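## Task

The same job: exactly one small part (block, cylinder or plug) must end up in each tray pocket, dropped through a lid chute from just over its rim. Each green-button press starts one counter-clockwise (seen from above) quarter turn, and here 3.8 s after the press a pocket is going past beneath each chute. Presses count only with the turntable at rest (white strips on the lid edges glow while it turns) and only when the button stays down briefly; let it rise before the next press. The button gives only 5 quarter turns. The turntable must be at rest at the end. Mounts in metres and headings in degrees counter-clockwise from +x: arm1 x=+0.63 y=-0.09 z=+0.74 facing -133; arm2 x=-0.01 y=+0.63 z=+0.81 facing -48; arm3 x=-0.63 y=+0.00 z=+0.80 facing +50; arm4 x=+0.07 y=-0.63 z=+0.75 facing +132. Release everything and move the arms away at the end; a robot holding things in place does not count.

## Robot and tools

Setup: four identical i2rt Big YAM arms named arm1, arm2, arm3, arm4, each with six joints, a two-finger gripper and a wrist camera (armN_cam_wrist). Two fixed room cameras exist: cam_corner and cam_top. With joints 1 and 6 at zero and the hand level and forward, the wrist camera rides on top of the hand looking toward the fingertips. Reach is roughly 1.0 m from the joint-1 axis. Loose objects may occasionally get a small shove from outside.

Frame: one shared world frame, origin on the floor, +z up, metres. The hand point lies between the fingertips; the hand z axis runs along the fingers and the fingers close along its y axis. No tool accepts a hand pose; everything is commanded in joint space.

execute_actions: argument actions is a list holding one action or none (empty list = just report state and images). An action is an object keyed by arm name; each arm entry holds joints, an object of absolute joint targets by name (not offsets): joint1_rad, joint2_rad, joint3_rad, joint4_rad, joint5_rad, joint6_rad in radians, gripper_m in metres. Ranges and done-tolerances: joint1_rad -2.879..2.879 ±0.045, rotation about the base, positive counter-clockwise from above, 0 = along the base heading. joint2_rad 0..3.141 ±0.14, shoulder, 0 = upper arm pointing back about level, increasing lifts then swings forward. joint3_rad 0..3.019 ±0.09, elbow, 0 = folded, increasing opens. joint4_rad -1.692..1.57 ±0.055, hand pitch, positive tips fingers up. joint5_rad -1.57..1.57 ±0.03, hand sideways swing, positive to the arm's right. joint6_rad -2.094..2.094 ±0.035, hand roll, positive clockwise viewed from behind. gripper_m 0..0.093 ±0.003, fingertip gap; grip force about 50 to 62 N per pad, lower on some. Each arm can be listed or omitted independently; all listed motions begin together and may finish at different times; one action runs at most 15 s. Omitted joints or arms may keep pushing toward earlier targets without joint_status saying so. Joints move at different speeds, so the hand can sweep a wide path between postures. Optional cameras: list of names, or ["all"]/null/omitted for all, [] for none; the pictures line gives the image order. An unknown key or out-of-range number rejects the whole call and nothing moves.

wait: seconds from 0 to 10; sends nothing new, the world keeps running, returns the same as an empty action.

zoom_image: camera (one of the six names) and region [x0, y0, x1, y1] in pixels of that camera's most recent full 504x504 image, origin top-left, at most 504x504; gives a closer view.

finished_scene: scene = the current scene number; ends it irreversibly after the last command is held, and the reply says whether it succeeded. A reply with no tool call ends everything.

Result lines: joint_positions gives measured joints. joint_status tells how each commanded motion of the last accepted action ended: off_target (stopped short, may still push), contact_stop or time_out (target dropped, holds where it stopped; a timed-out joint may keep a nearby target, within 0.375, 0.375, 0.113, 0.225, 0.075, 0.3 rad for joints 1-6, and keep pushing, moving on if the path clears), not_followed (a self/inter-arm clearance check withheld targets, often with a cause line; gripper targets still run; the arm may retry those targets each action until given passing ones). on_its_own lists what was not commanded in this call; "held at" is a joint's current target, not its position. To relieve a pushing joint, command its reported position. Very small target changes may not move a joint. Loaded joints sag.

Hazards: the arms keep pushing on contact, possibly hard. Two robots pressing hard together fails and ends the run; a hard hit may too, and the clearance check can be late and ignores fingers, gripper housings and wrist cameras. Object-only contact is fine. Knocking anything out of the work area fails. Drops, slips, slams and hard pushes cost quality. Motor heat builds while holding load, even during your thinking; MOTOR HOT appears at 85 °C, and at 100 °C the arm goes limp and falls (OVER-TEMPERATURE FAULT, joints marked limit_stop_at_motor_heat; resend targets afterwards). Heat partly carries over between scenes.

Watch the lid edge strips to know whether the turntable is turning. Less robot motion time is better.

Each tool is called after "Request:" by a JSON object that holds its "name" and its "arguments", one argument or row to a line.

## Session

Request:
{"name": "execute_actions", "arguments": {
  "actions": []
}}

Scene clock: 0.00 s.
Motor temperatures (°C, as the motors report them): arm1=[32 35 43 35 34 35] | arm2=[34 35 45 34 32 33] | arm3=[32 37 42 35 33 32] | arm4=[34 36 48 36 32 34]
arm1.joint_positions: joint1_rad=+0.172 joint2_rad=+0.435 joint3_rad=+1.449 joint4_rad=-1.532 joint5_rad=+0.010 joint6_rad=-0.014 gripper_m=+0.094
arm1.joint_status: not commanded
arm1.hand: x=+0.5544 y=-0.1824 z=+1.2946 quat_wxyz=(-0.241, -0.759, -0.413, +0.442) (m; scene frame)
arm2.joint_positions: joint1_rad=-0.637 joint2_rad=+0.453 joint3_rad=+1.452 joint4_rad=-1.551 joint5_rad=-0.002 joint6_rad=+0.014 gripper_m=+0.094
arm2.joint_status: not commanded
arm2.hand: x=+0.0032 y=+0.5062 z=+1.3642 quat_wxyz=(-0.363, -0.588, -0.644, +0.328) (m; scene frame)
arm3.joint_positions: joint1_rad=+0.637 joint2_rad=+0.448 joint3_rad=+1.469 joint4_rad=-1.544 joint5_rad=+0.012 joint6_rad=-0.002 gripper_m=+0.095
arm3.joint_status: not commanded
arm3.hand: x=-0.6134 y=+0.1195 z=+1.3632 quat_wxyz=(-0.367, +0.589, -0.632, -0.346) (m; scene frame)
arm4.joint_positions: joint1_rad=-0.445 joint2_rad=+0.440 joint3_rad=+1.468 joint4_rad=-1.539 joint5_rad=-0.007 joint6_rad=+0.009 gripper_m=+0.094
arm4.joint_status: not commanded
arm4.hand: x=+0.0395 y=-0.5147 z=+1.3118 quat_wxyz=(-0.296, +0.692, -0.516, -0.409) (m; scene frame)
pictures: arm1_cam_wrist, arm2_cam_wrist, arm3_cam_wrist, arm4_cam_wrist, cam_corner, cam_top
Images, in order (width x height): arm1_cam_wrist 504x504, arm2_cam_wrist 504x504, arm3_cam_wrist 504x504, arm4_cam_wrist 504x504, cam_corner 504x504, cam_top 504x504.

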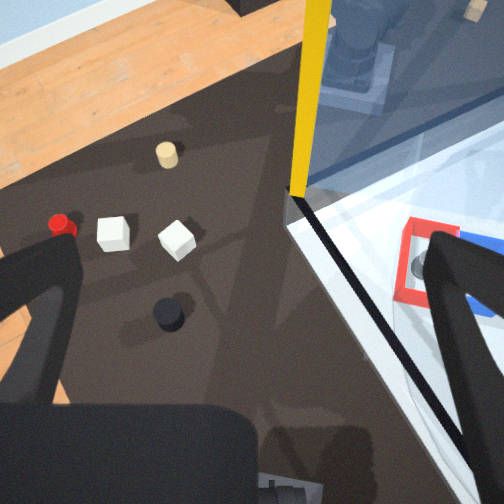

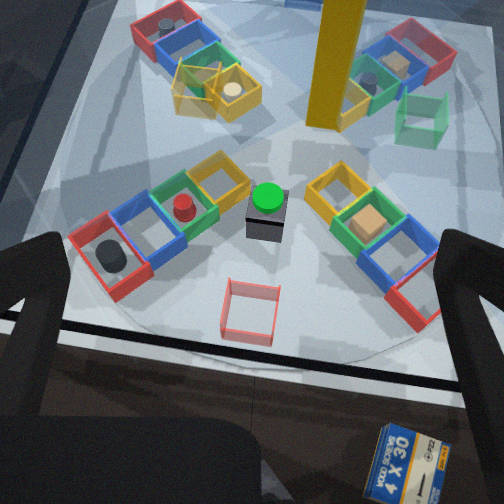

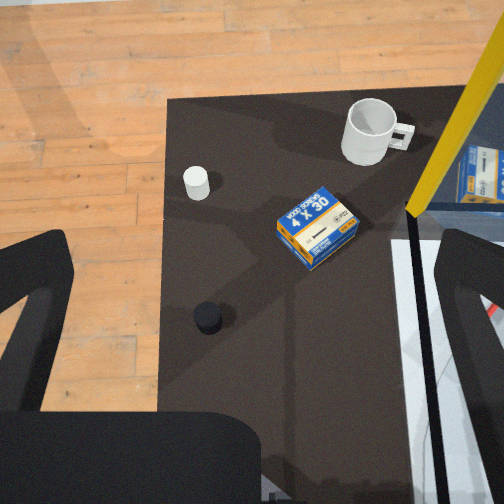

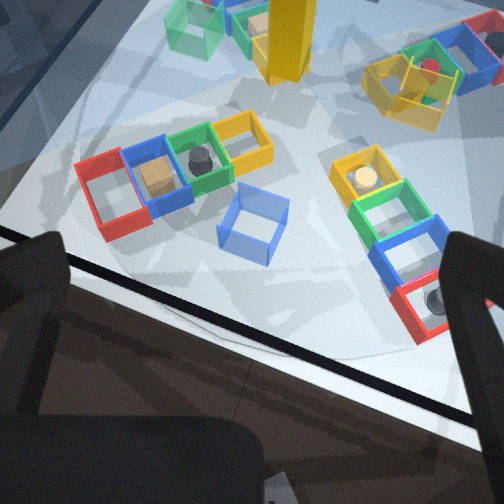

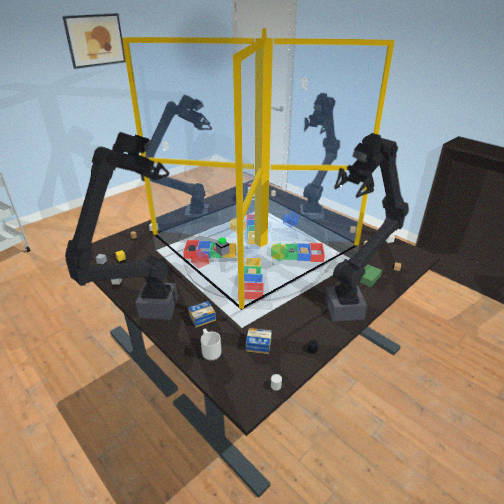

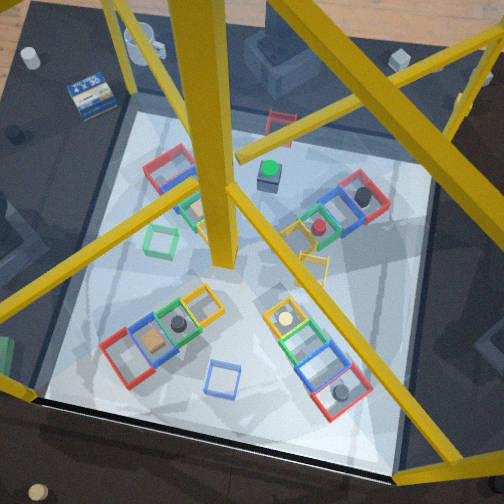

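Request:
{"name": "zoom_image", "arguments": {
  "camera": "cam_top",
  "region": [100, 100, 420, 420]
}}

Request:
{"name": "zoom_image", "arguments": {
  "camera": "arm2_cam_wrist",
  "region": [60, 0, 504, 360]
}}

Request:
{"name": "zoom_image", "arguments": {
  "camera": "cam_corner",
  "region": [60, 190, 440, 400]
}}

Region (100, 100, 420, 420) of cam_top's 504x504 image, scaled by 1.575, with more detail than that image has.

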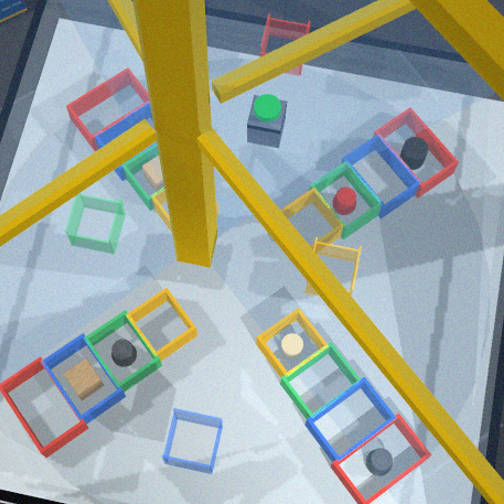

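Region (60, 0, 504, 360) of arm2_cam_wrist's 504x504 image, scaled by 1.135, with more detail than that image has; it fills the top 409 rows of this view, and the rest is white.

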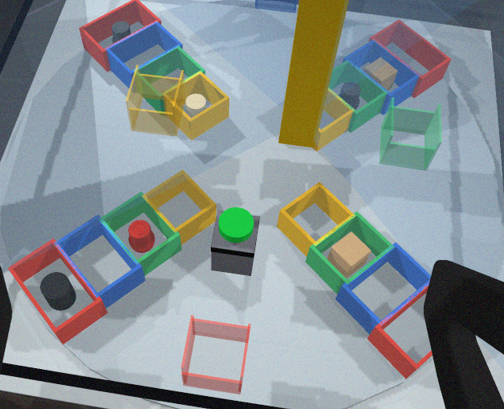

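Region (60, 190, 440, 400) of cam_corner's 504x504 image, scaled by 1.326, with more detail than that image has; it fills the top 279 rows of this view, and the rest is white.

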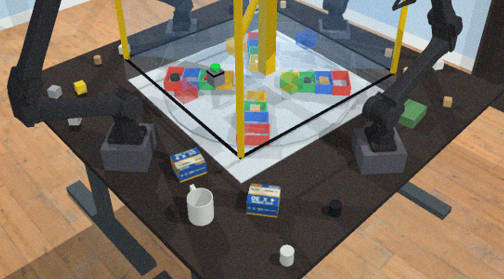

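Request:
{"name": "execute_actions", "arguments": {
  "actions": [
    {"arm1":{"joints":{"joint1_rad":0.568,"joint2_rad":1.26,"joint3_rad":0.80,"joint4_rad":-1.088,"gripper_m":0.08}},"arm2":{"joints":{"joint1_rad":0.95}},"arm3":{"joints":{"joint1_rad":0.85,"joint2_rad":1.375,"joint3_rad":0.712,"joint4_rad":-0.885,"gripper_m":0.08}},"arm4":{"joints":{"joint1_rad":0.87}}}
  ]
}}

Scene clock: 121.67 s.
Motor temperatures (°C, as the motors report them): arm1=[32 35 44 36 34 35] | arm2=[34 35 47 35 32 33] | arm3=[32 37 43 36 33 32] | arm4=[34 36 49 36 32 34]
arm1.joint_positions: joint1_rad=+0.567 joint2_rad=+1.242 joint3_rad=+0.800 joint4_rad=-1.105 joint5_rad=+0.011 joint6_rad=-0.014 gripper_m=+0.080
arm1.joint_status: all done
arm1.hand: x=+0.5709 y=-0.3950 z=+0.8446 quat_wxyz=(-0.012, -0.762, -0.647, +0.011) (m; scene frame)
arm2.joint_positions: joint1_rad=+0.946 joint2_rad=+0.453 joint3_rad=+1.452 joint4_rad=-1.551 joint5_rad=-0.002 joint6_rad=+0.014 gripper_m=+0.094
arm2.joint_status: all done
arm2.hand: x=+0.1170 y=+0.6467 z=+1.3626 quat_wxyz=(-0.483, +0.044, -0.874, -0.029) (m; scene frame)
arm3.joint_positions: joint1_rad=+0.845 joint2_rad=+1.365 joint3_rad=+0.704 joint4_rad=-0.902 joint5_rad=+0.012 joint6_rad=-0.002 gripper_m=+0.080
arm3.joint_status: all done
arm3.hand: x=-0.6740 y=+0.3143 z=+0.8423 quat_wxyz=(-0.007, +0.759, -0.651, -0.007) (m; scene frame)
arm4.joint_positions: joint1_rad=+0.859 joint2_rad=+0.440 joint3_rad=+1.468 joint4_rad=-1.539 joint5_rad=-0.007 joint6_rad=+0.009 gripper_m=+0.094
arm4.joint_status: all done
arm4.hand: x=-0.0446 y=-0.6333 z=+1.3120 quat_wxyz=(+0.013, +0.862, +0.010, -0.506) (m; scene frame)
pictures: arm1_cam_wrist, arm2_cam_wrist, arm3_cam_wrist, arm4_cam_wrist, cam_corner, cam_top
Images, in order (width x height): arm1_cam_wrist 504x504, arm2_cam_wrist 504x504, arm3_cam_wrist 504x504, arm4_cam_wrist 504x504, cam_corner 504x504, cam_top 504x504.

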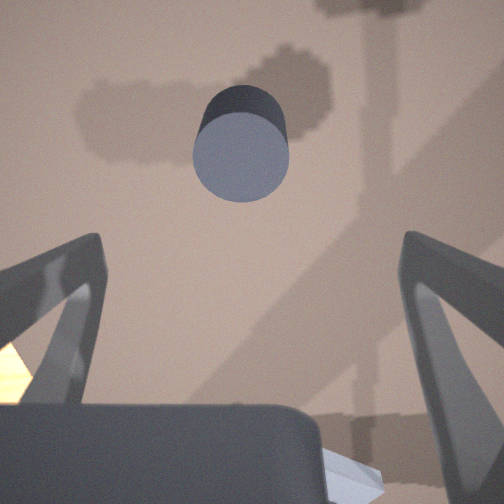

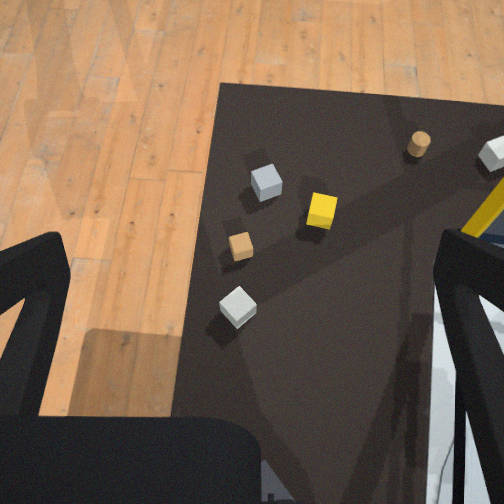

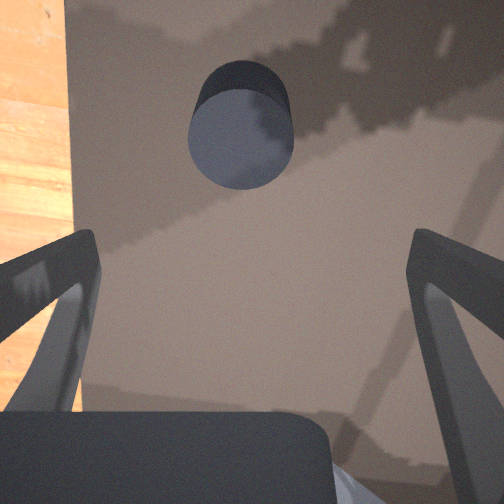

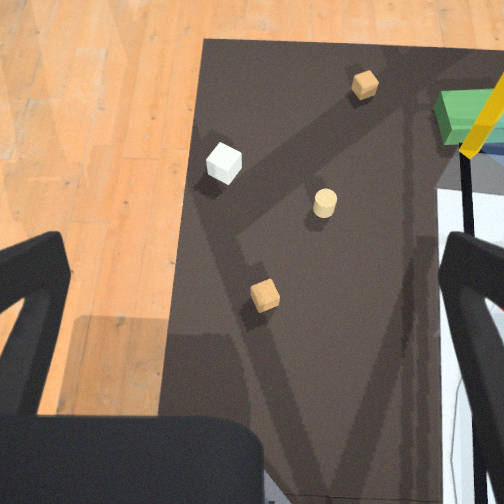

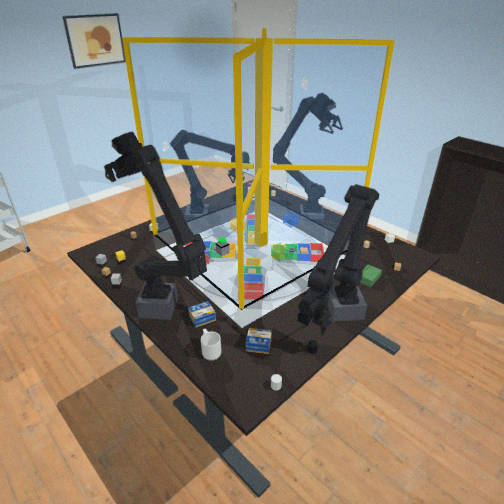

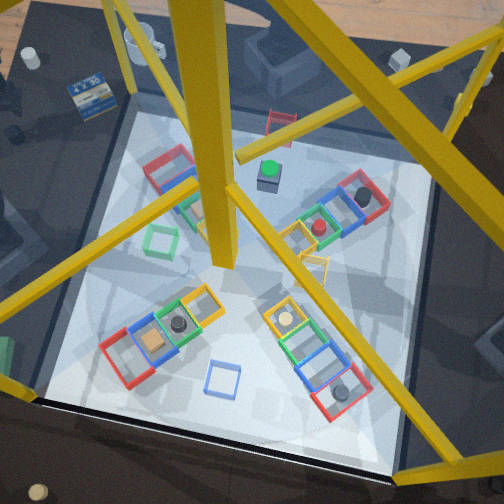

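Request:
{"name": "execute_actions", "arguments": {
  "actions": [
    {"arm1":{"joints":{"joint1_rad":0.585,"joint2_rad":1.435,"joint3_rad":0.69,"joint4_rad":-0.803}},"arm2":{"joints":{"joint1_rad":-0.704,"joint3_rad":1.09,"joint4_rad":-1.21,"gripper_m":0.0}},"arm3":{"joints":{"joint1_rad":0.862,"joint2_rad":1.593,"joint3_rad":0.631,"joint4_rad":-0.583}},"arm4":{"joints":{"joint1_rad":0.826,"joint2_rad":1.358,"joint3_rad":0.854,"joint4_rad":-1.044,"gripper_m":0.08}}}
  ],
  "cameras": ["arm1_cam_wrist","arm3_cam_wrist","arm4_cam_wrist"]
}}

Scene clock: 181.40 s.
Motor temperatures (°C, as the motors report them): arm1=[32 35 45 36 34 35] | arm2=[34 35 47 35 32 33] | arm3=[32 37 43 35 33 32] | arm4=[34 36 48 36 32 34]
arm1.joint_positions: joint1_rad=+0.577 joint2_rad=+1.440 joint3_rad=+0.692 joint4_rad=-0.820 joint5_rad=+0.011 joint6_rad=-0.014 gripper_m=+0.080
arm1.joint_status: all done
arm1.hand: x=+0.5745 y=-0.4018 z=+0.7521 quat_wxyz=(-0.005, -0.759, -0.651, +0.003) (m; scene frame)
arm2.joint_positions: joint1_rad=-0.700 joint2_rad=+0.459 joint3_rad=+1.083 joint4_rad=-1.228 joint5_rad=-0.002 joint6_rad=+0.014 gripper_m=+0.001
arm2.joint_status: all done
arm2.hand: x=-0.0020 y=+0.4075 z=+1.2579 quat_wxyz=(-0.337, -0.617, -0.634, +0.324) (m; scene frame)
arm3.joint_positions: joint1_rad=+0.854 joint2_rad=+1.600 joint3_rad=+0.627 joint4_rad=-0.600 joint5_rad=+0.012 joint6_rad=-0.002 gripper_m=+0.080
arm3.joint_status: all done
arm3.hand: x=-0.6780 y=+0.3156 z=+0.7529 quat_wxyz=(-0.004, +0.762, -0.648, -0.004) (m; scene frame)
arm4.joint_positions: joint1_rad=+0.839 joint2_rad=+1.346 joint3_rad=+0.843 joint4_rad=-1.057 joint5_rad=-0.007 joint6_rad=+0.009 gripper_m=+0.080
arm4.joint_status: all done
arm4.hand: x=-0.2662 y=-0.6333 z=+0.8369 quat_wxyz=(+0.005, +1.000, -0.001, -0.006) (m; scene frame)
pictures: arm1_cam_wrist, arm3_cam_wrist, arm4_cam_wrist
Images, in order (width x height): arm1_cam_wrist 504x504, arm3_cam_wrist 504x504, arm4_cam_wrist 504x504.

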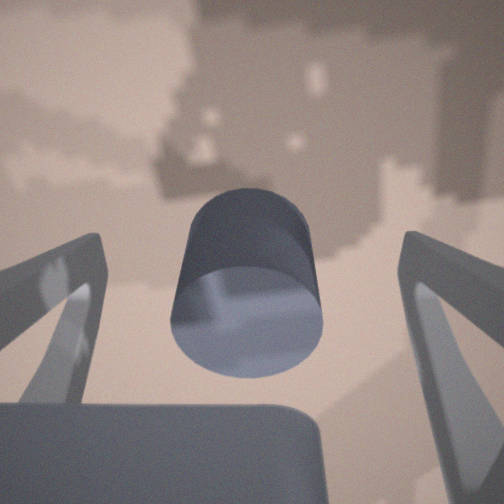

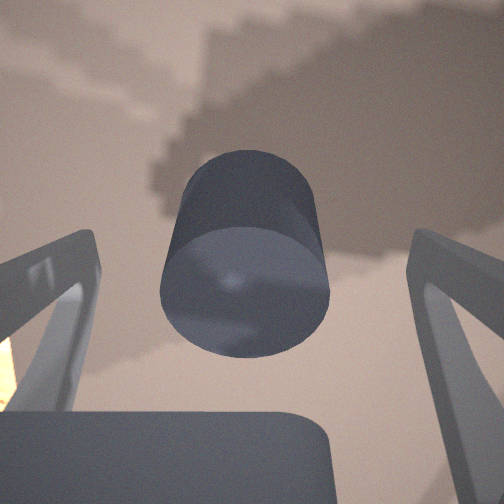

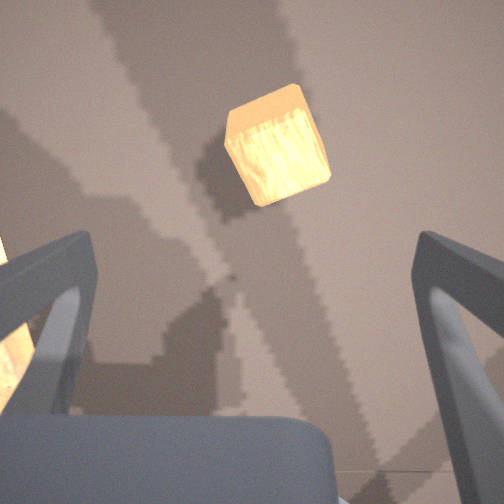

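Request:
{"name": "execute_actions", "arguments": {
  "actions": [
    {"arm1":{"joints":{"gripper_m":0.022}},"arm2":{"joints":{"joint2_rad":1.428}},"arm3":{"joints":{"gripper_m":0.022}},"arm4":{"joints":{"joint1_rad":0.795,"joint2_rad":1.50,"joint3_rad":0.71,"joint4_rad":-0.758,"joint6_rad":-0.33,"gripper_m":0.07}}}
  ],
  "cameras": ["arm2_cam_wrist","arm4_cam_wrist"]
}}

Scene clock: 197.27 s.
Motor temperatures (°C, as the motors report them): arm1=[32 35 44 36 34 35] | arm2=[34 34 49 35 32 33] | arm3=[32 37 43 35 33 32] | arm4=[34 36 48 36 32 34]
arm1.joint_positions: joint1_rad=+0.578 joint2_rad=+1.440 joint3_rad=+0.692 joint4_rad=-0.819 joint5_rad=+0.009 joint6_rad=-0.014 gripper_m=+0.031
arm1.joint_status: gripper_m off_target (ended at +0.031, target +0.022)
arm1.hand: x=+0.5748 y=-0.4021 z=+0.7521 quat_wxyz=(-0.006, -0.759, -0.651, +0.003) (m; scene frame)
arm2.joint_positions: joint1_rad=-0.700 joint2_rad=+1.428 joint3_rad=+1.083 joint4_rad=-1.220 joint5_rad=-0.002 joint6_rad=+0.014 gripper_m=+0.001
arm2.joint_status: all done
arm2.hand: x=+0.0020 y=+0.2349 z=+0.9562 quat_wxyz=(-0.002, -0.699, -0.715, +0.006) (m; scene frame)
arm3.joint_positions: joint1_rad=+0.854 joint2_rad=+1.600 joint3_rad=+0.627 joint4_rad=-0.600 joint5_rad=+0.011 joint6_rad=-0.002 gripper_m=+0.036
arm3.joint_status: gripper_m off_target (ended at +0.036, target +0.022)
arm3.hand: x=-0.6783 y=+0.3156 z=+0.7529 quat_wxyz=(-0.003, +0.762, -0.648, -0.004) (m; scene frame)
arm4.joint_positions: joint1_rad=+0.804 joint2_rad=+1.516 joint3_rad=+0.702 joint4_rad=-0.770 joint5_rad=-0.007 joint6_rad=-0.315 gripper_m=+0.070
arm4.joint_status: all done
arm4.hand: x=-0.2529 y=-0.6220 z=+0.7407 quat_wxyz=(+0.006, +0.990, +0.143, +0.006) (m; scene frame)
pictures: arm2_cam_wrist, arm4_cam_wrist
Images, in order (width x height): arm2_cam_wrist 504x504, arm4_cam_wrist 504x504.

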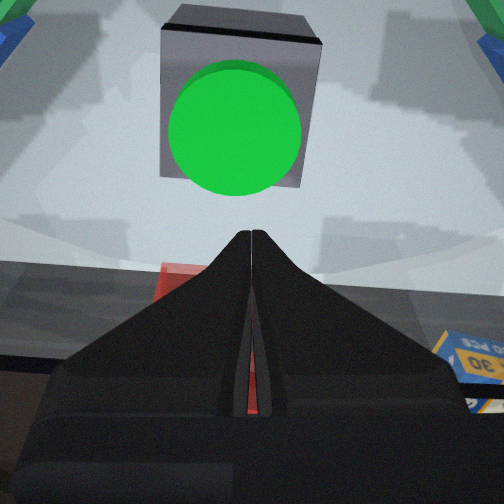

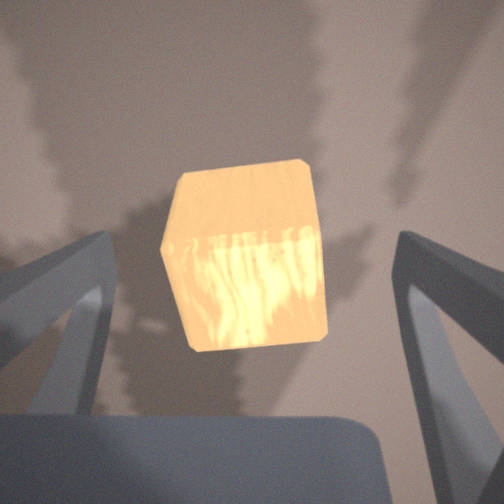

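Request:
{"name": "execute_actions", "arguments": {
  "actions": [
    {"arm1":{"joints":{"joint2_rad":0.75,"joint3_rad":0.87,"joint4_rad":-1.68}},"arm2":{"joints":{"joint1_rad":-0.682,"joint2_rad":1.49,"joint3_rad":1.165,"joint4_rad":-1.226}},"arm3":{"joints":{"joint2_rad":0.75,"joint3_rad":0.87,"joint4_rad":-1.68}},"arm4":{"joints":{"gripper_m":0.015}}}
  ],
  "cameras": ["arm2_cam_wrist","arm4_cam_wrist"]
}}

Scene clock: 208.50 s.
Motor temperatures (°C, as the motors report them): arm1=[32 35 44 36 34 35] | arm2=[34 35 49 35 32 33] | arm3=[32 38 43 35 33 32] | arm4=[34 36 47 36 32 34]
arm1.joint_positions: joint1_rad=+0.578 joint2_rad=+0.748 joint3_rad=+0.846 joint4_rad=-1.664 joint5_rad=+0.009 joint6_rad=-0.014 gripper_m=+0.031
arm1.joint_status: all done
arm1.hand: x=+0.5965 y=-0.2529 z=+0.9714 quat_wxyz=(-0.006, -0.759, -0.651, +0.003) (m; scene frame)
arm2.joint_positions: joint1_rad=-0.688 joint2_rad=+1.484 joint3_rad=+1.124 joint4_rad=-1.220 joint5_rad=-0.002 joint6_rad=+0.014 gripper_m=+0.001
arm2.joint_status: all done
arm2.hand: x=+0.0074 y=+0.2190 z=+0.9494 quat_wxyz=(+0.004, -0.695, -0.719, +0.001) (m; scene frame)
arm3.joint_positions: joint1_rad=+0.854 joint2_rad=+0.751 joint3_rad=+0.850 joint4_rad=-1.665 joint5_rad=+0.011 joint6_rad=-0.002 gripper_m=+0.036
arm3.joint_status: all done
arm3.hand: x=-0.6522 y=+0.1715 z=+1.0360 quat_wxyz=(-0.005, +0.762, -0.648, -0.006) (m; scene frame)
arm4.joint_positions: joint1_rad=+0.804 joint2_rad=+1.516 joint3_rad=+0.702 joint4_rad=-0.770 joint5_rad=-0.007 joint6_rad=-0.316 gripper_m=+0.031
arm4.joint_status: gripper_m off_target (ended at +0.031, target +0.015)
arm4.hand: x=-0.2530 y=-0.6219 z=+0.7407 quat_wxyz=(+0.005, +0.990, +0.144, +0.006) (m; scene frame)
pictures: arm2_cam_wrist, arm4_cam_wrist
Images, in order (width x height): arm2_cam_wrist 504x504, arm4_cam_wrist 504x504.

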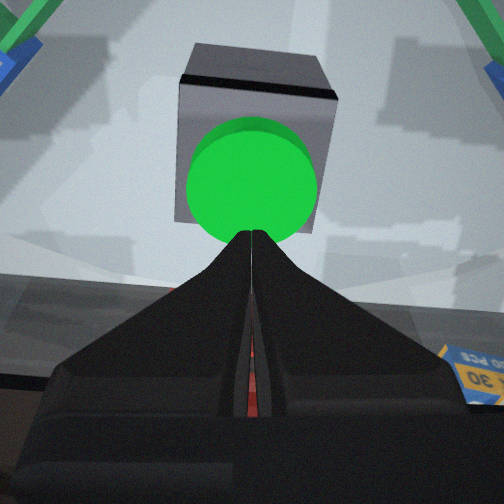

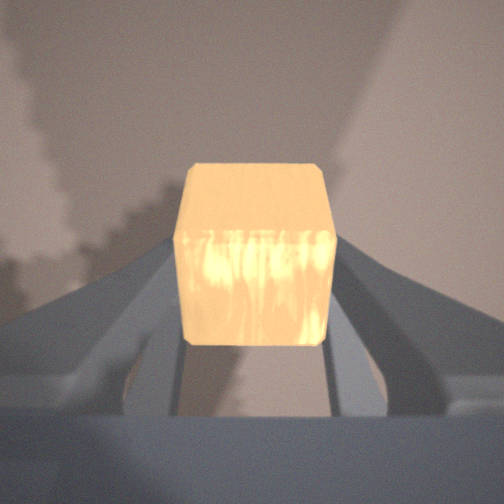

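Request:
{"name": "execute_actions", "arguments": {
  "actions": [
    {"arm1":{"joints":{"joint1_rad":-0.967}},"arm2":{"joints":{"joint2_rad":1.655}},"arm3":{"joints":{"joint1_rad":-0.821}},"arm4":{"joints":{"joint2_rad":0.75,"joint3_rad":0.87,"joint4_rad":-1.68,"joint6_rad":0.0}}}
  ],
  "cameras": ["cam_top"]
}}

Request:
{"name": "execute_actions", "arguments": {
  "actions": [
    {"arm1":{"joints":{"joint3_rad":1.25,"joint4_rad":-1.003}},"arm2":{"joints":{"joint2_rad":1.485}},"arm3":{"joints":{"joint3_rad":1.088,"joint4_rad":-1.141}},"arm4":{"joints":{"joint1_rad":-0.426}}}
  ],
  "cameras": ["cam_top","arm2_cam_wrist"]
}}

Request:
{"name": "wait", "arguments": {
  "seconds": 0.5
}}

Scene clock: 226.57 s.
Motor temperatures (°C, as the motors report them): arm1=[32 35 47 35 34 35] | arm2=[34 35 52 35 32 33] | arm3=[32 37 45 35 33 32] | arm4=[34 36 47 36 32 34]
arm1.joint_positions: joint1_rad=-0.963 joint2_rad=+0.748 joint3_rad=+0.846 joint4_rad=-1.664 joint5_rad=+0.011 joint6_rad=-0.014 gripper_m=+0.031
arm1.joint_status: all done
arm1.hand: x=+0.4571 y=-0.0584 z=+0.9675 quat_wxyz=(+0.001, -0.998, +0.061, -0.005) (m; scene frame)
arm2.joint_positions: joint1_rad=-0.689 joint2_rad=+1.610 joint3_rad=+1.164 joint4_rad=-1.225 joint5_rad=-0.003 joint6_rad=+0.014 gripper_m=+0.001
arm2.joint_status: all done
arm2.hand: x=+0.0075 y=+0.2065 z=+0.9131 quat_wxyz=(+0.036, -0.695, -0.718, -0.031) (m; scene frame)
arm3.joint_positions: joint1_rad=-0.816 joint2_rad=+0.751 joint3_rad=+0.850 joint4_rad=-1.665 joint5_rad=+0.013 joint6_rad=-0.002 gripper_m=+0.036
arm3.joint_status: all done
arm3.hand: x=-0.4548 y=+0.0086 z=+1.0318 quat_wxyz=(+0.004, +0.031, -1.000, +0.001) (m; scene frame)
arm4.joint_positions: joint1_rad=+0.804 joint2_rad=+0.749 joint3_rad=+0.837 joint4_rad=-1.670 joint5_rad=-0.007 joint6_rad=-0.015 gripper_m=+0.031
arm4.joint_status: all done
arm4.hand: x=-0.0933 y=-0.6259 z=+0.9777 quat_wxyz=(+0.004, +1.000, -0.006, +0.006) (m; scene frame)
pictures: cam_top
Images, in order (width x height): cam_top 504x504.

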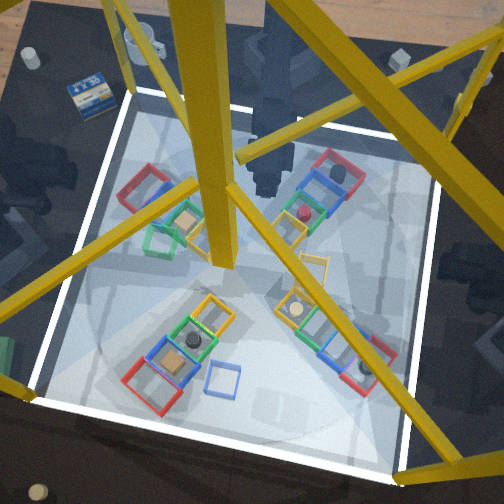

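Scene clock: 228.17 s.
Motor temperatures (°C, as the motors report them): arm1=[32 35 47 36 34 35] | arm2=[34 35 51 35 32 33] | arm3=[32 37 45 35 33 32] | arm4=[34 36 48 36 32 34]
arm1.joint_positions: joint1_rad=-0.963 joint2_rad=+0.748 joint3_rad=+1.214 joint4_rad=-1.030 joint5_rad=+0.011 joint6_rad=-0.014 gripper_m=+0.031
arm1.joint_status: all done
arm1.hand: x=+0.2873 y=-0.0332 z=+1.2135 quat_wxyz=(+0.037, -0.877, +0.058, +0.475) (m; scene frame)
arm2.joint_positions: joint1_rad=-0.689 joint2_rad=+1.471 joint3_rad=+1.161 joint4_rad=-1.225 joint5_rad=-0.003 joint6_rad=+0.014 gripper_m=+0.001
arm2.joint_status: all done
arm2.hand: x=+0.0081 y=+0.2068 z=+0.9681 quat_wxyz=(-0.013, -0.695, -0.719, +0.016) (m; scene frame)
arm3.joint_positions: joint1_rad=-0.816 joint2_rad=+0.751 joint3_rad=+1.045 joint4_rad=-1.169 joint5_rad=+0.013 joint6_rad=-0.002 gripper_m=+0.036
arm3.joint_status: all done
arm3.hand: x=-0.3113 y=+0.0158 z=+1.1601 quat_wxyz=(-0.335, +0.025, -0.942, -0.009) (m; scene frame)
arm4.joint_positions: joint1_rad=-0.416 joint2_rad=+0.749 joint3_rad=+0.837 joint4_rad=-1.670 joint5_rad=-0.007 joint6_rad=-0.013 gripper_m=+0.031
arm4.joint_status: all done
arm4.hand: x=+0.0207 y=-0.4703 z=+0.9774 quat_wxyz=(+0.007, +0.816, -0.579, +0.003) (m; scene frame)
pictures: arm2_cam_wrist, cam_top
Images, in order (width x height): arm2_cam_wrist 504x504, cam_top 504x504.

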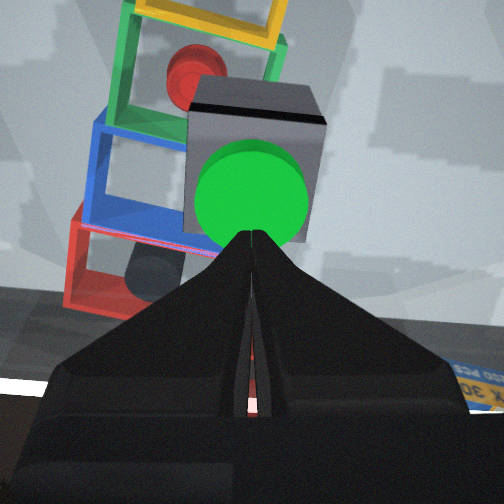

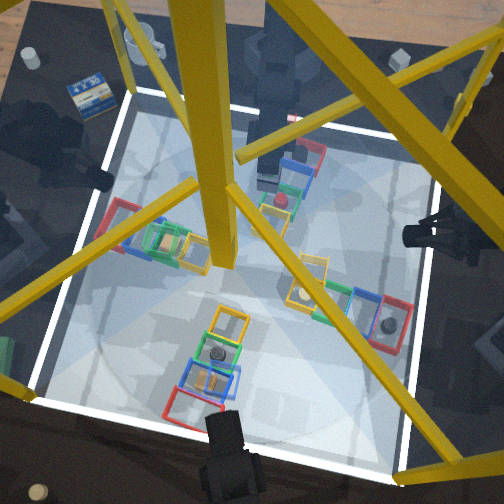

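Scene clock: 228.67 s.
Motor temperatures (°C, as the motors report them): arm1=[32 35 47 36 34 35] | arm2=[34 35 51 35 32 33] | arm3=[32 37 45 35 33 32] | arm4=[34 36 48 36 32 34]
arm1.joint_positions: joint1_rad=-0.963 joint2_rad=+0.748 joint3_rad=+1.214 joint4_rad=-1.030 joint5_rad=+0.011 joint6_rad=-0.014 gripper_m=+0.031
arm1.joint_status: all done
arm1.hand: x=+0.2873 y=-0.0332 z=+1.2135 quat_wxyz=(+0.037, -0.877, +0.058, +0.475) (m; scene frame)
arm2.joint_positions: joint1_rad=-0.689 joint2_rad=+1.471 joint3_rad=+1.161 joint4_rad=-1.225 joint5_rad=-0.003 joint6_rad=+0.014 gripper_m=+0.001
arm2.joint_status: all done
arm2.hand: x=+0.0081 y=+0.2068 z=+0.9681 quat_wxyz=(-0.013, -0.695, -0.719, +0.016) (m; scene frame)
arm3.joint_positions: joint1_rad=-0.816 joint2_rad=+0.751 joint3_rad=+1.045 joint4_rad=-1.169 joint5_rad=+0.013 joint6_rad=-0.002 gripper_m=+0.036
arm3.joint_status: all done
arm3.hand: x=-0.3113 y=+0.0158 z=+1.1601 quat_wxyz=(-0.335, +0.025, -0.942, -0.009) (m; scene frame)
arm4.joint_positions: joint1_rad=-0.416 joint2_rad=+0.749 joint3_rad=+0.837 joint4_rad=-1.670 joint5_rad=-0.007 joint6_rad=-0.013 gripper_m=+0.031
arm4.joint_status: all done
arm4.hand: x=+0.0207 y=-0.4703 z=+0.9774 quat_wxyz=(+0.007, +0.816, -0.579, +0.003) (m; scene frame)
wait: 0.50 s; at rest by 0.27 s
pictures: arm1_cam_wrist, arm2_cam_wrist, arm3_cam_wrist, arm4_cam_wrist, cam_corner, cam_top
Images, in order (width x height): arm1_cam_wrist 504x504, arm2_cam_wrist 504x504, arm3_cam_wrist 504x504, arm4_cam_wrist 504x504, cam_corner 504x504, cam_top 504x504.

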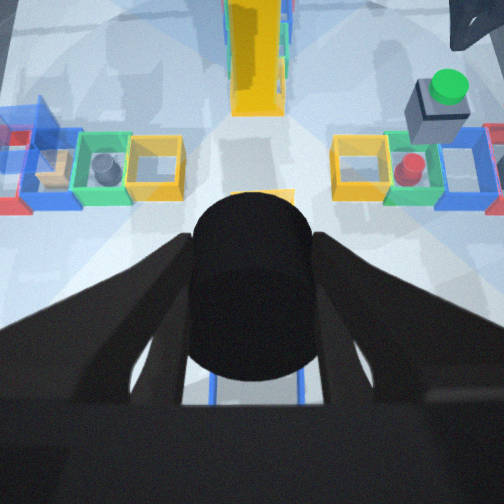

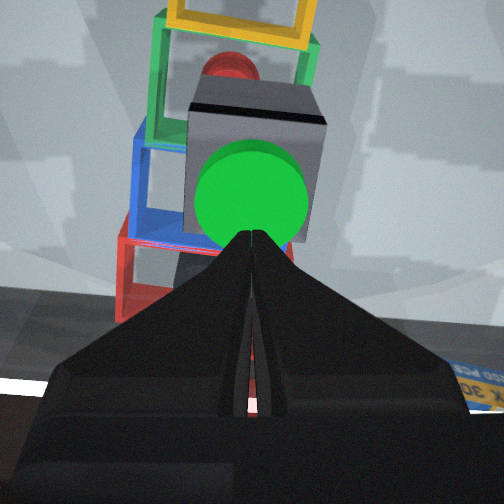

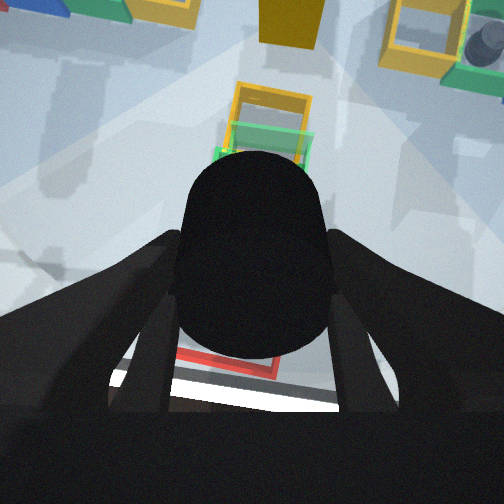

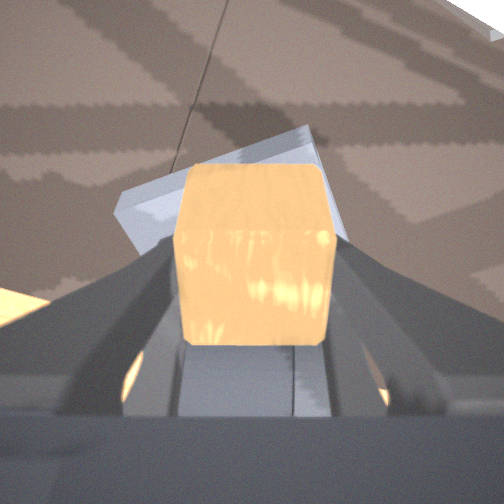

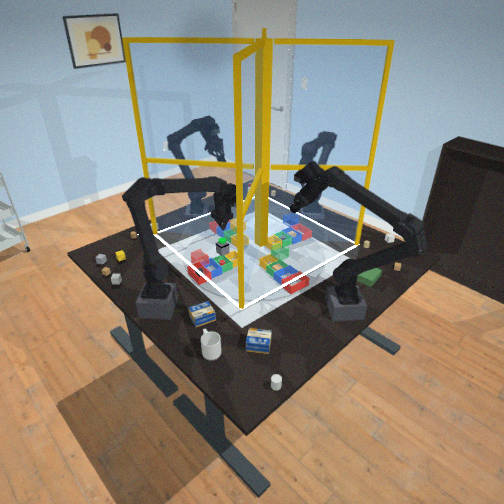

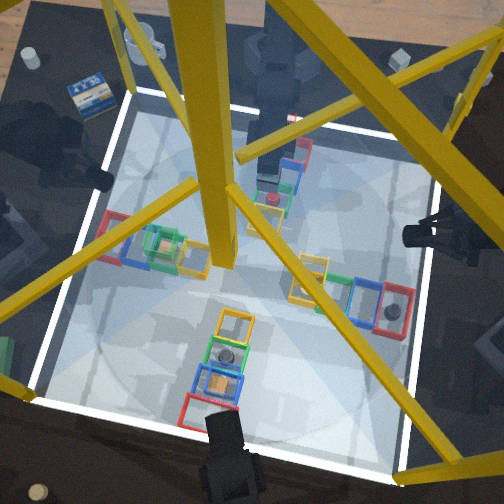

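Request:
{"name": "execute_actions", "arguments": {
  "actions": [
    {"arm1":{"joints":{"joint2_rad":1.465}},"arm2":{"joints":{"joint3_rad":1.125}},"arm3":{"joints":{"joint2_rad":1.463}},"arm4":{"joints":{"joint3_rad":1.074,"joint4_rad":-1.29}}}
  ],
  "cameras": []
}}

Request:
{"name": "execute_actions", "arguments": {
  "actions": [
    {"arm4":{"joints":{"joint2_rad":1.302}}}
  ]
}}

Scene clock: 248.23 s.
Motor temperatures (°C, as the motors report them): arm1=[32 35 49 36 34 35] | arm2=[34 35 50 35 32 33] | arm3=[32 37 47 36 33 32] | arm4=[34 36 51 36 32 34]
arm1.joint_positions: joint1_rad=-0.963 joint2_rad=+1.452 joint3_rad=+1.226 joint4_rad=-1.010 joint5_rad=+0.011 joint6_rad=-0.014 gripper_m=+0.031
arm1.joint_status: all done
arm1.hand: x=+0.1350 y=-0.0147 z=+0.9296 quat_wxyz=(+0.013, -0.985, +0.062, +0.158) (m; scene frame)
arm2.joint_positions: joint1_rad=-0.689 joint2_rad=+1.474 joint3_rad=+1.123 joint4_rad=-1.225 joint5_rad=-0.003 joint6_rad=+0.014 gripper_m=+0.001
arm2.joint_status: all done
arm2.hand: x=+0.0073 y=+0.2208 z=+0.9532 quat_wxyz=(+0.002, -0.695, -0.719, +0.002) (m; scene frame)
arm3.joint_positions: joint1_rad=-0.816 joint2_rad=+1.456 joint3_rad=+1.054 joint4_rad=-1.149 joint5_rad=+0.013 joint6_rad=-0.002 gripper_m=+0.036
arm3.joint_status: all done
arm3.hand: x=-0.2267 y=+0.0236 z=+0.9182 quat_wxyz=(-0.004, +0.031, -1.000, +0.000) (m; scene frame)
arm4.joint_positions: joint1_rad=-0.416 joint2_rad=+0.749 joint3_rad=+1.030 joint4_rad=-1.309 joint5_rad=-0.007 joint6_rad=-0.013 gripper_m=+0.031
arm4.joint_status: all done
arm4.hand: x=-0.0163 y=-0.3599 z=+1.0849 quat_wxyz=(-0.154, +0.787, -0.557, -0.218) (m; scene frame)
pictures: none
No camera images: the call's "cameras" was empty. Leave "cameras" out to get every camera's image.

Scene clock: 249.43 s.
Motor temperatures (°C, as the motors report them): arm1=[32 35 49 36 34 35] | arm2=[34 35 50 35 32 33] | arm3=[32 37 47 36 33 32] | arm4=[34 36 51 36 32 34]
arm1.joint_positions: joint1_rad=-0.963 joint2_rad=+1.452 joint3_rad=+1.226 joint4_rad=-1.010 joint5_rad=+0.011 joint6_rad=-0.014 gripper_m=+0.031
arm1.joint_status: not commanded
arm1.hand: x=+0.1350 y=-0.0147 z=+0.9296 quat_wxyz=(+0.013, -0.985, +0.062, +0.158) (m; scene frame)
arm2.joint_positions: joint1_rad=-0.689 joint2_rad=+1.474 joint3_rad=+1.123 joint4_rad=-1.225 joint5_rad=-0.003 joint6_rad=+0.014 gripper_m=+0.001
arm2.joint_status: not commanded
arm2.hand: x=+0.0073 y=+0.2208 z=+0.9532 quat_wxyz=(+0.002, -0.695, -0.719, +0.002) (m; scene frame)
arm3.joint_positions: joint1_rad=-0.816 joint2_rad=+1.456 joint3_rad=+1.054 joint4_rad=-1.149 joint5_rad=+0.013 joint6_rad=-0.002 gripper_m=+0.036
arm3.joint_status: not commanded
arm3.hand: x=-0.2267 y=+0.0236 z=+0.9182 quat_wxyz=(-0.004, +0.031, -1.000, +0.000) (m; scene frame)
arm4.joint_positions: joint1_rad=-0.416 joint2_rad=+1.314 joint3_rad=+1.030 joint4_rad=-1.297 joint5_rad=-0.007 joint6_rad=-0.013 gripper_m=+0.031
arm4.joint_status: all done
arm4.hand: x=-0.0388 y=-0.2930 z=+0.9128 quat_wxyz=(+0.007, +0.816, -0.579, +0.002) (m; scene frame)
pictures: arm1_cam_wrist, arm2_cam_wrist, arm3_cam_wrist, arm4_cam_wrist, cam_corner, cam_top
Images, in order (width x height): arm1_cam_wrist 504x504, arm2_cam_wrist 504x504, arm3_cam_wrist 504x504, arm4_cam_wrist 504x504, cam_corner 504x504, cam_top 504x504.

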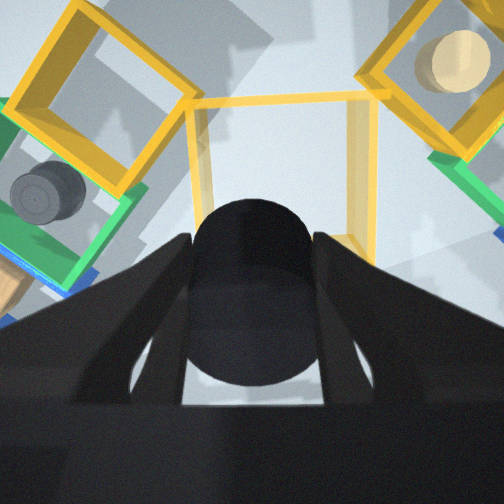

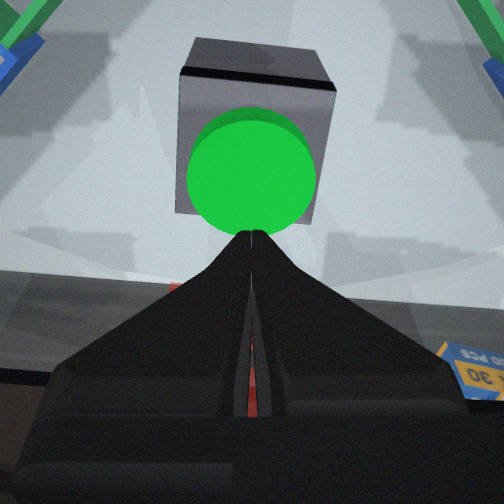

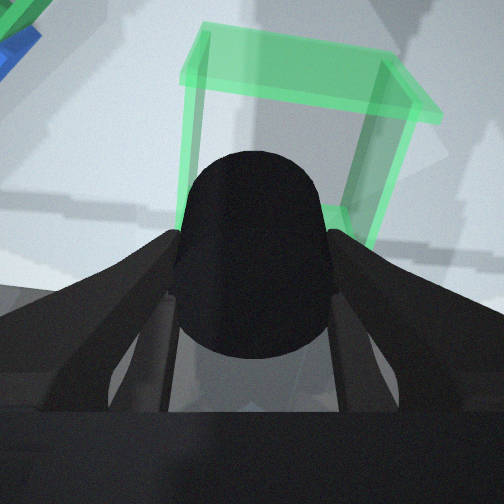

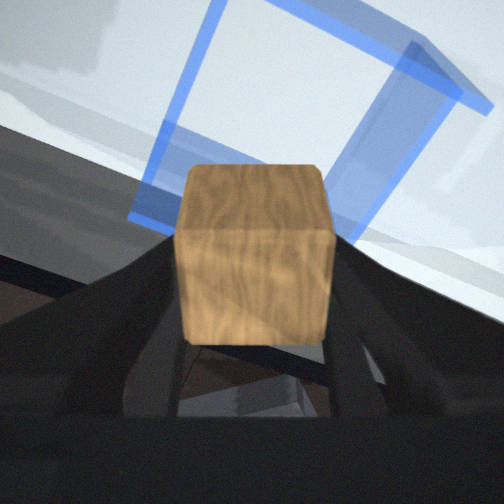

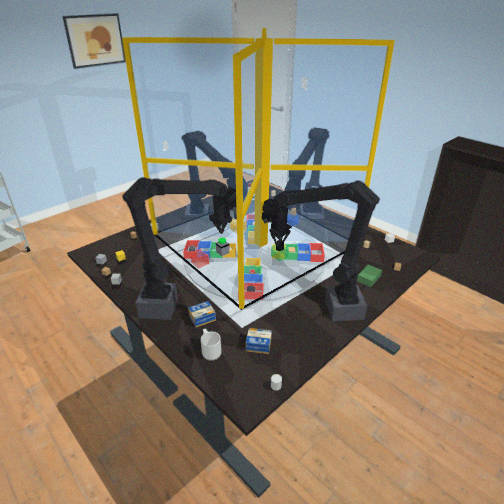

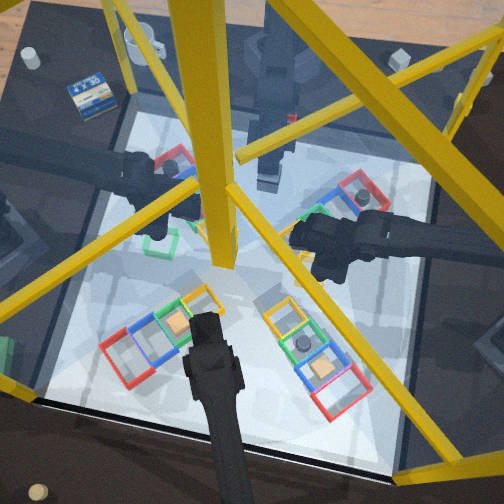

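Request:
{"name": "zoom_image", "arguments": {
  "camera": "arm4_cam_wrist",
  "region": [60, 0, 504, 330]
}}

Region (60, 0, 504, 330) of arm4_cam_wrist's 504x504 image, scaled by 1.135, with more detail than that image has; it fills the top 375 rows of this view, and the rest is white.

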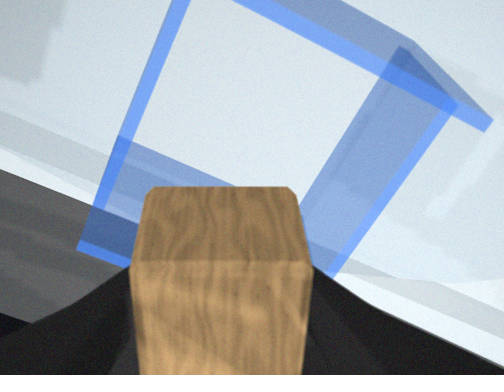

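Request:
{"name": "execute_actions", "arguments": {
  "actions": [
    {"arm1":{"joints":{"joint1_rad":-0.997,"joint2_rad":1.485}},"arm3":{"joints":{"joint1_rad":-0.852}},"arm4":{"joints":{"joint1_rad":-0.455,"joint4_rad":-1.225,"joint6_rad":0.4}}}
  ]
}}

Scene clock: 292.77 s.
Motor temperatures (°C, as the motors report them): arm1=[32 36 49 36 34 35] | arm2=[34 36 50 35 32 33] | arm3=[32 38 47 35 33 32] | arm4=[34 36 52 36 32 34]
arm1.joint_positions: joint1_rad=-0.979 joint2_rad=+1.452 joint3_rad=+1.226 joint4_rad=-1.010 joint5_rad=+0.003 joint6_rad=-0.014 gripper_m=+0.031
arm1.joint_status: all done
arm1.hand: x=+0.1359 y=-0.0082 z=+0.9295 quat_wxyz=(+0.010, -0.985, +0.069, +0.159) (m; scene frame)
arm2.joint_positions: joint1_rad=-0.689 joint2_rad=+1.474 joint3_rad=+1.123 joint4_rad=-1.225 joint5_rad=-0.003 joint6_rad=+0.014 gripper_m=+0.001
arm2.joint_status: not commanded
arm2.hand: x=+0.0073 y=+0.2208 z=+0.9532 quat_wxyz=(+0.002, -0.695, -0.719, +0.002) (m; scene frame)
arm3.joint_positions: joint1_rad=-0.849 joint2_rad=+1.456 joint3_rad=+1.054 joint4_rad=-1.149 joint5_rad=+0.013 joint6_rad=-0.002 gripper_m=+0.036
arm3.joint_status: all done
arm3.hand: x=-0.2262 y=+0.0103 z=+0.9180 quat_wxyz=(-0.004, +0.015, -1.000, +0.001) (m; scene frame)
arm4.joint_positions: joint1_rad=-0.445 joint2_rad=+1.314 joint3_rad=+1.030 joint4_rad=-1.238 joint5_rad=-0.007 joint6_rad=+0.385 gripper_m=+0.031
arm4.joint_status: all done
arm4.hand: x=-0.0334 y=-0.2758 z=+0.9131 quat_wxyz=(-0.007, +0.674, -0.738, -0.024) (m; scene frame)
pictures: arm1_cam_wrist, arm2_cam_wrist, arm3_cam_wrist, arm4_cam_wrist, cam_corner, cam_top
Images, in order (width x height): arm1_cam_wrist 504x504, arm2_cam_wrist 504x504, arm3_cam_wrist 504x504, arm4_cam_wrist 504x504, cam_corner 504x504, cam_top 504x504.

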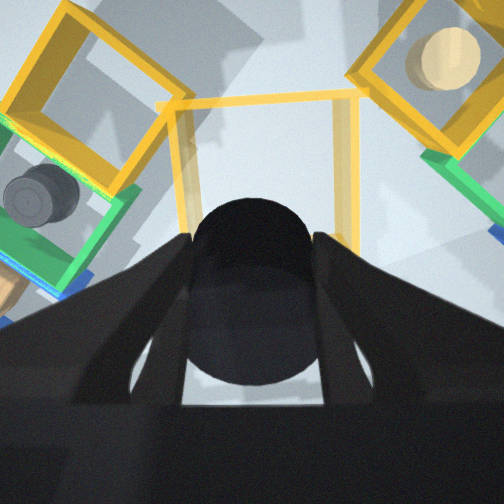

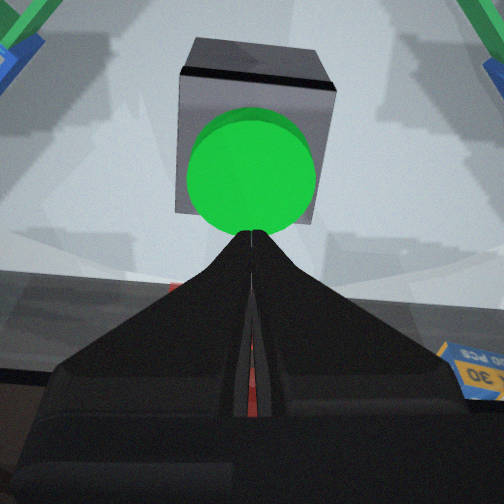

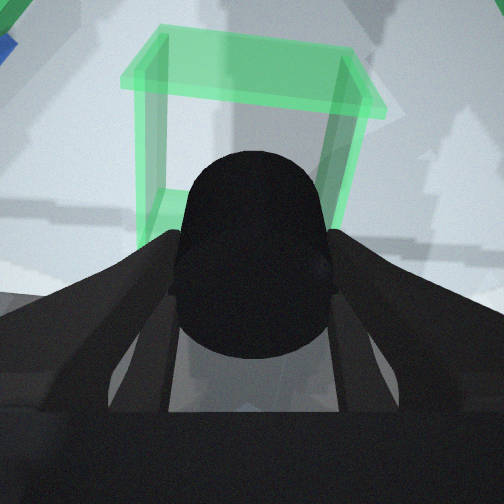

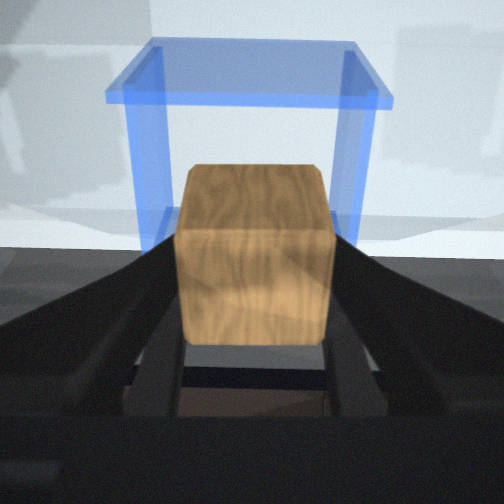

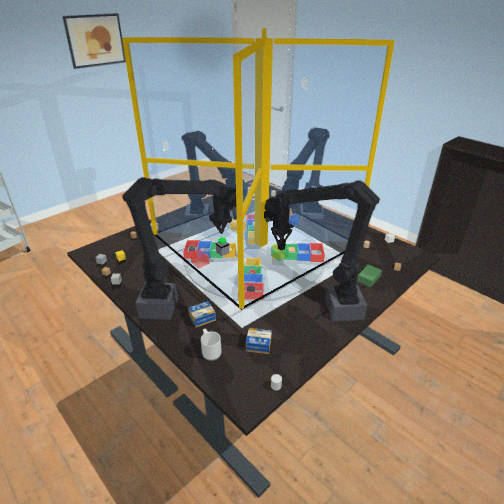

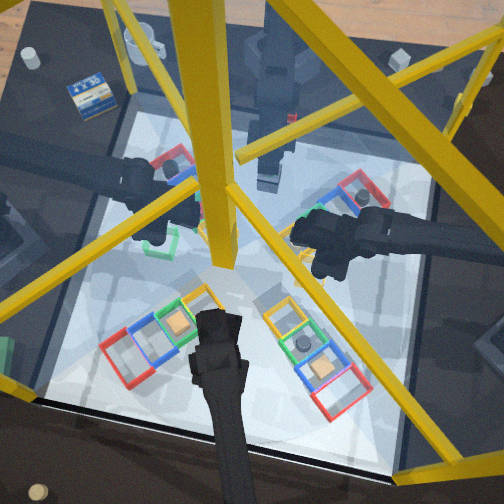

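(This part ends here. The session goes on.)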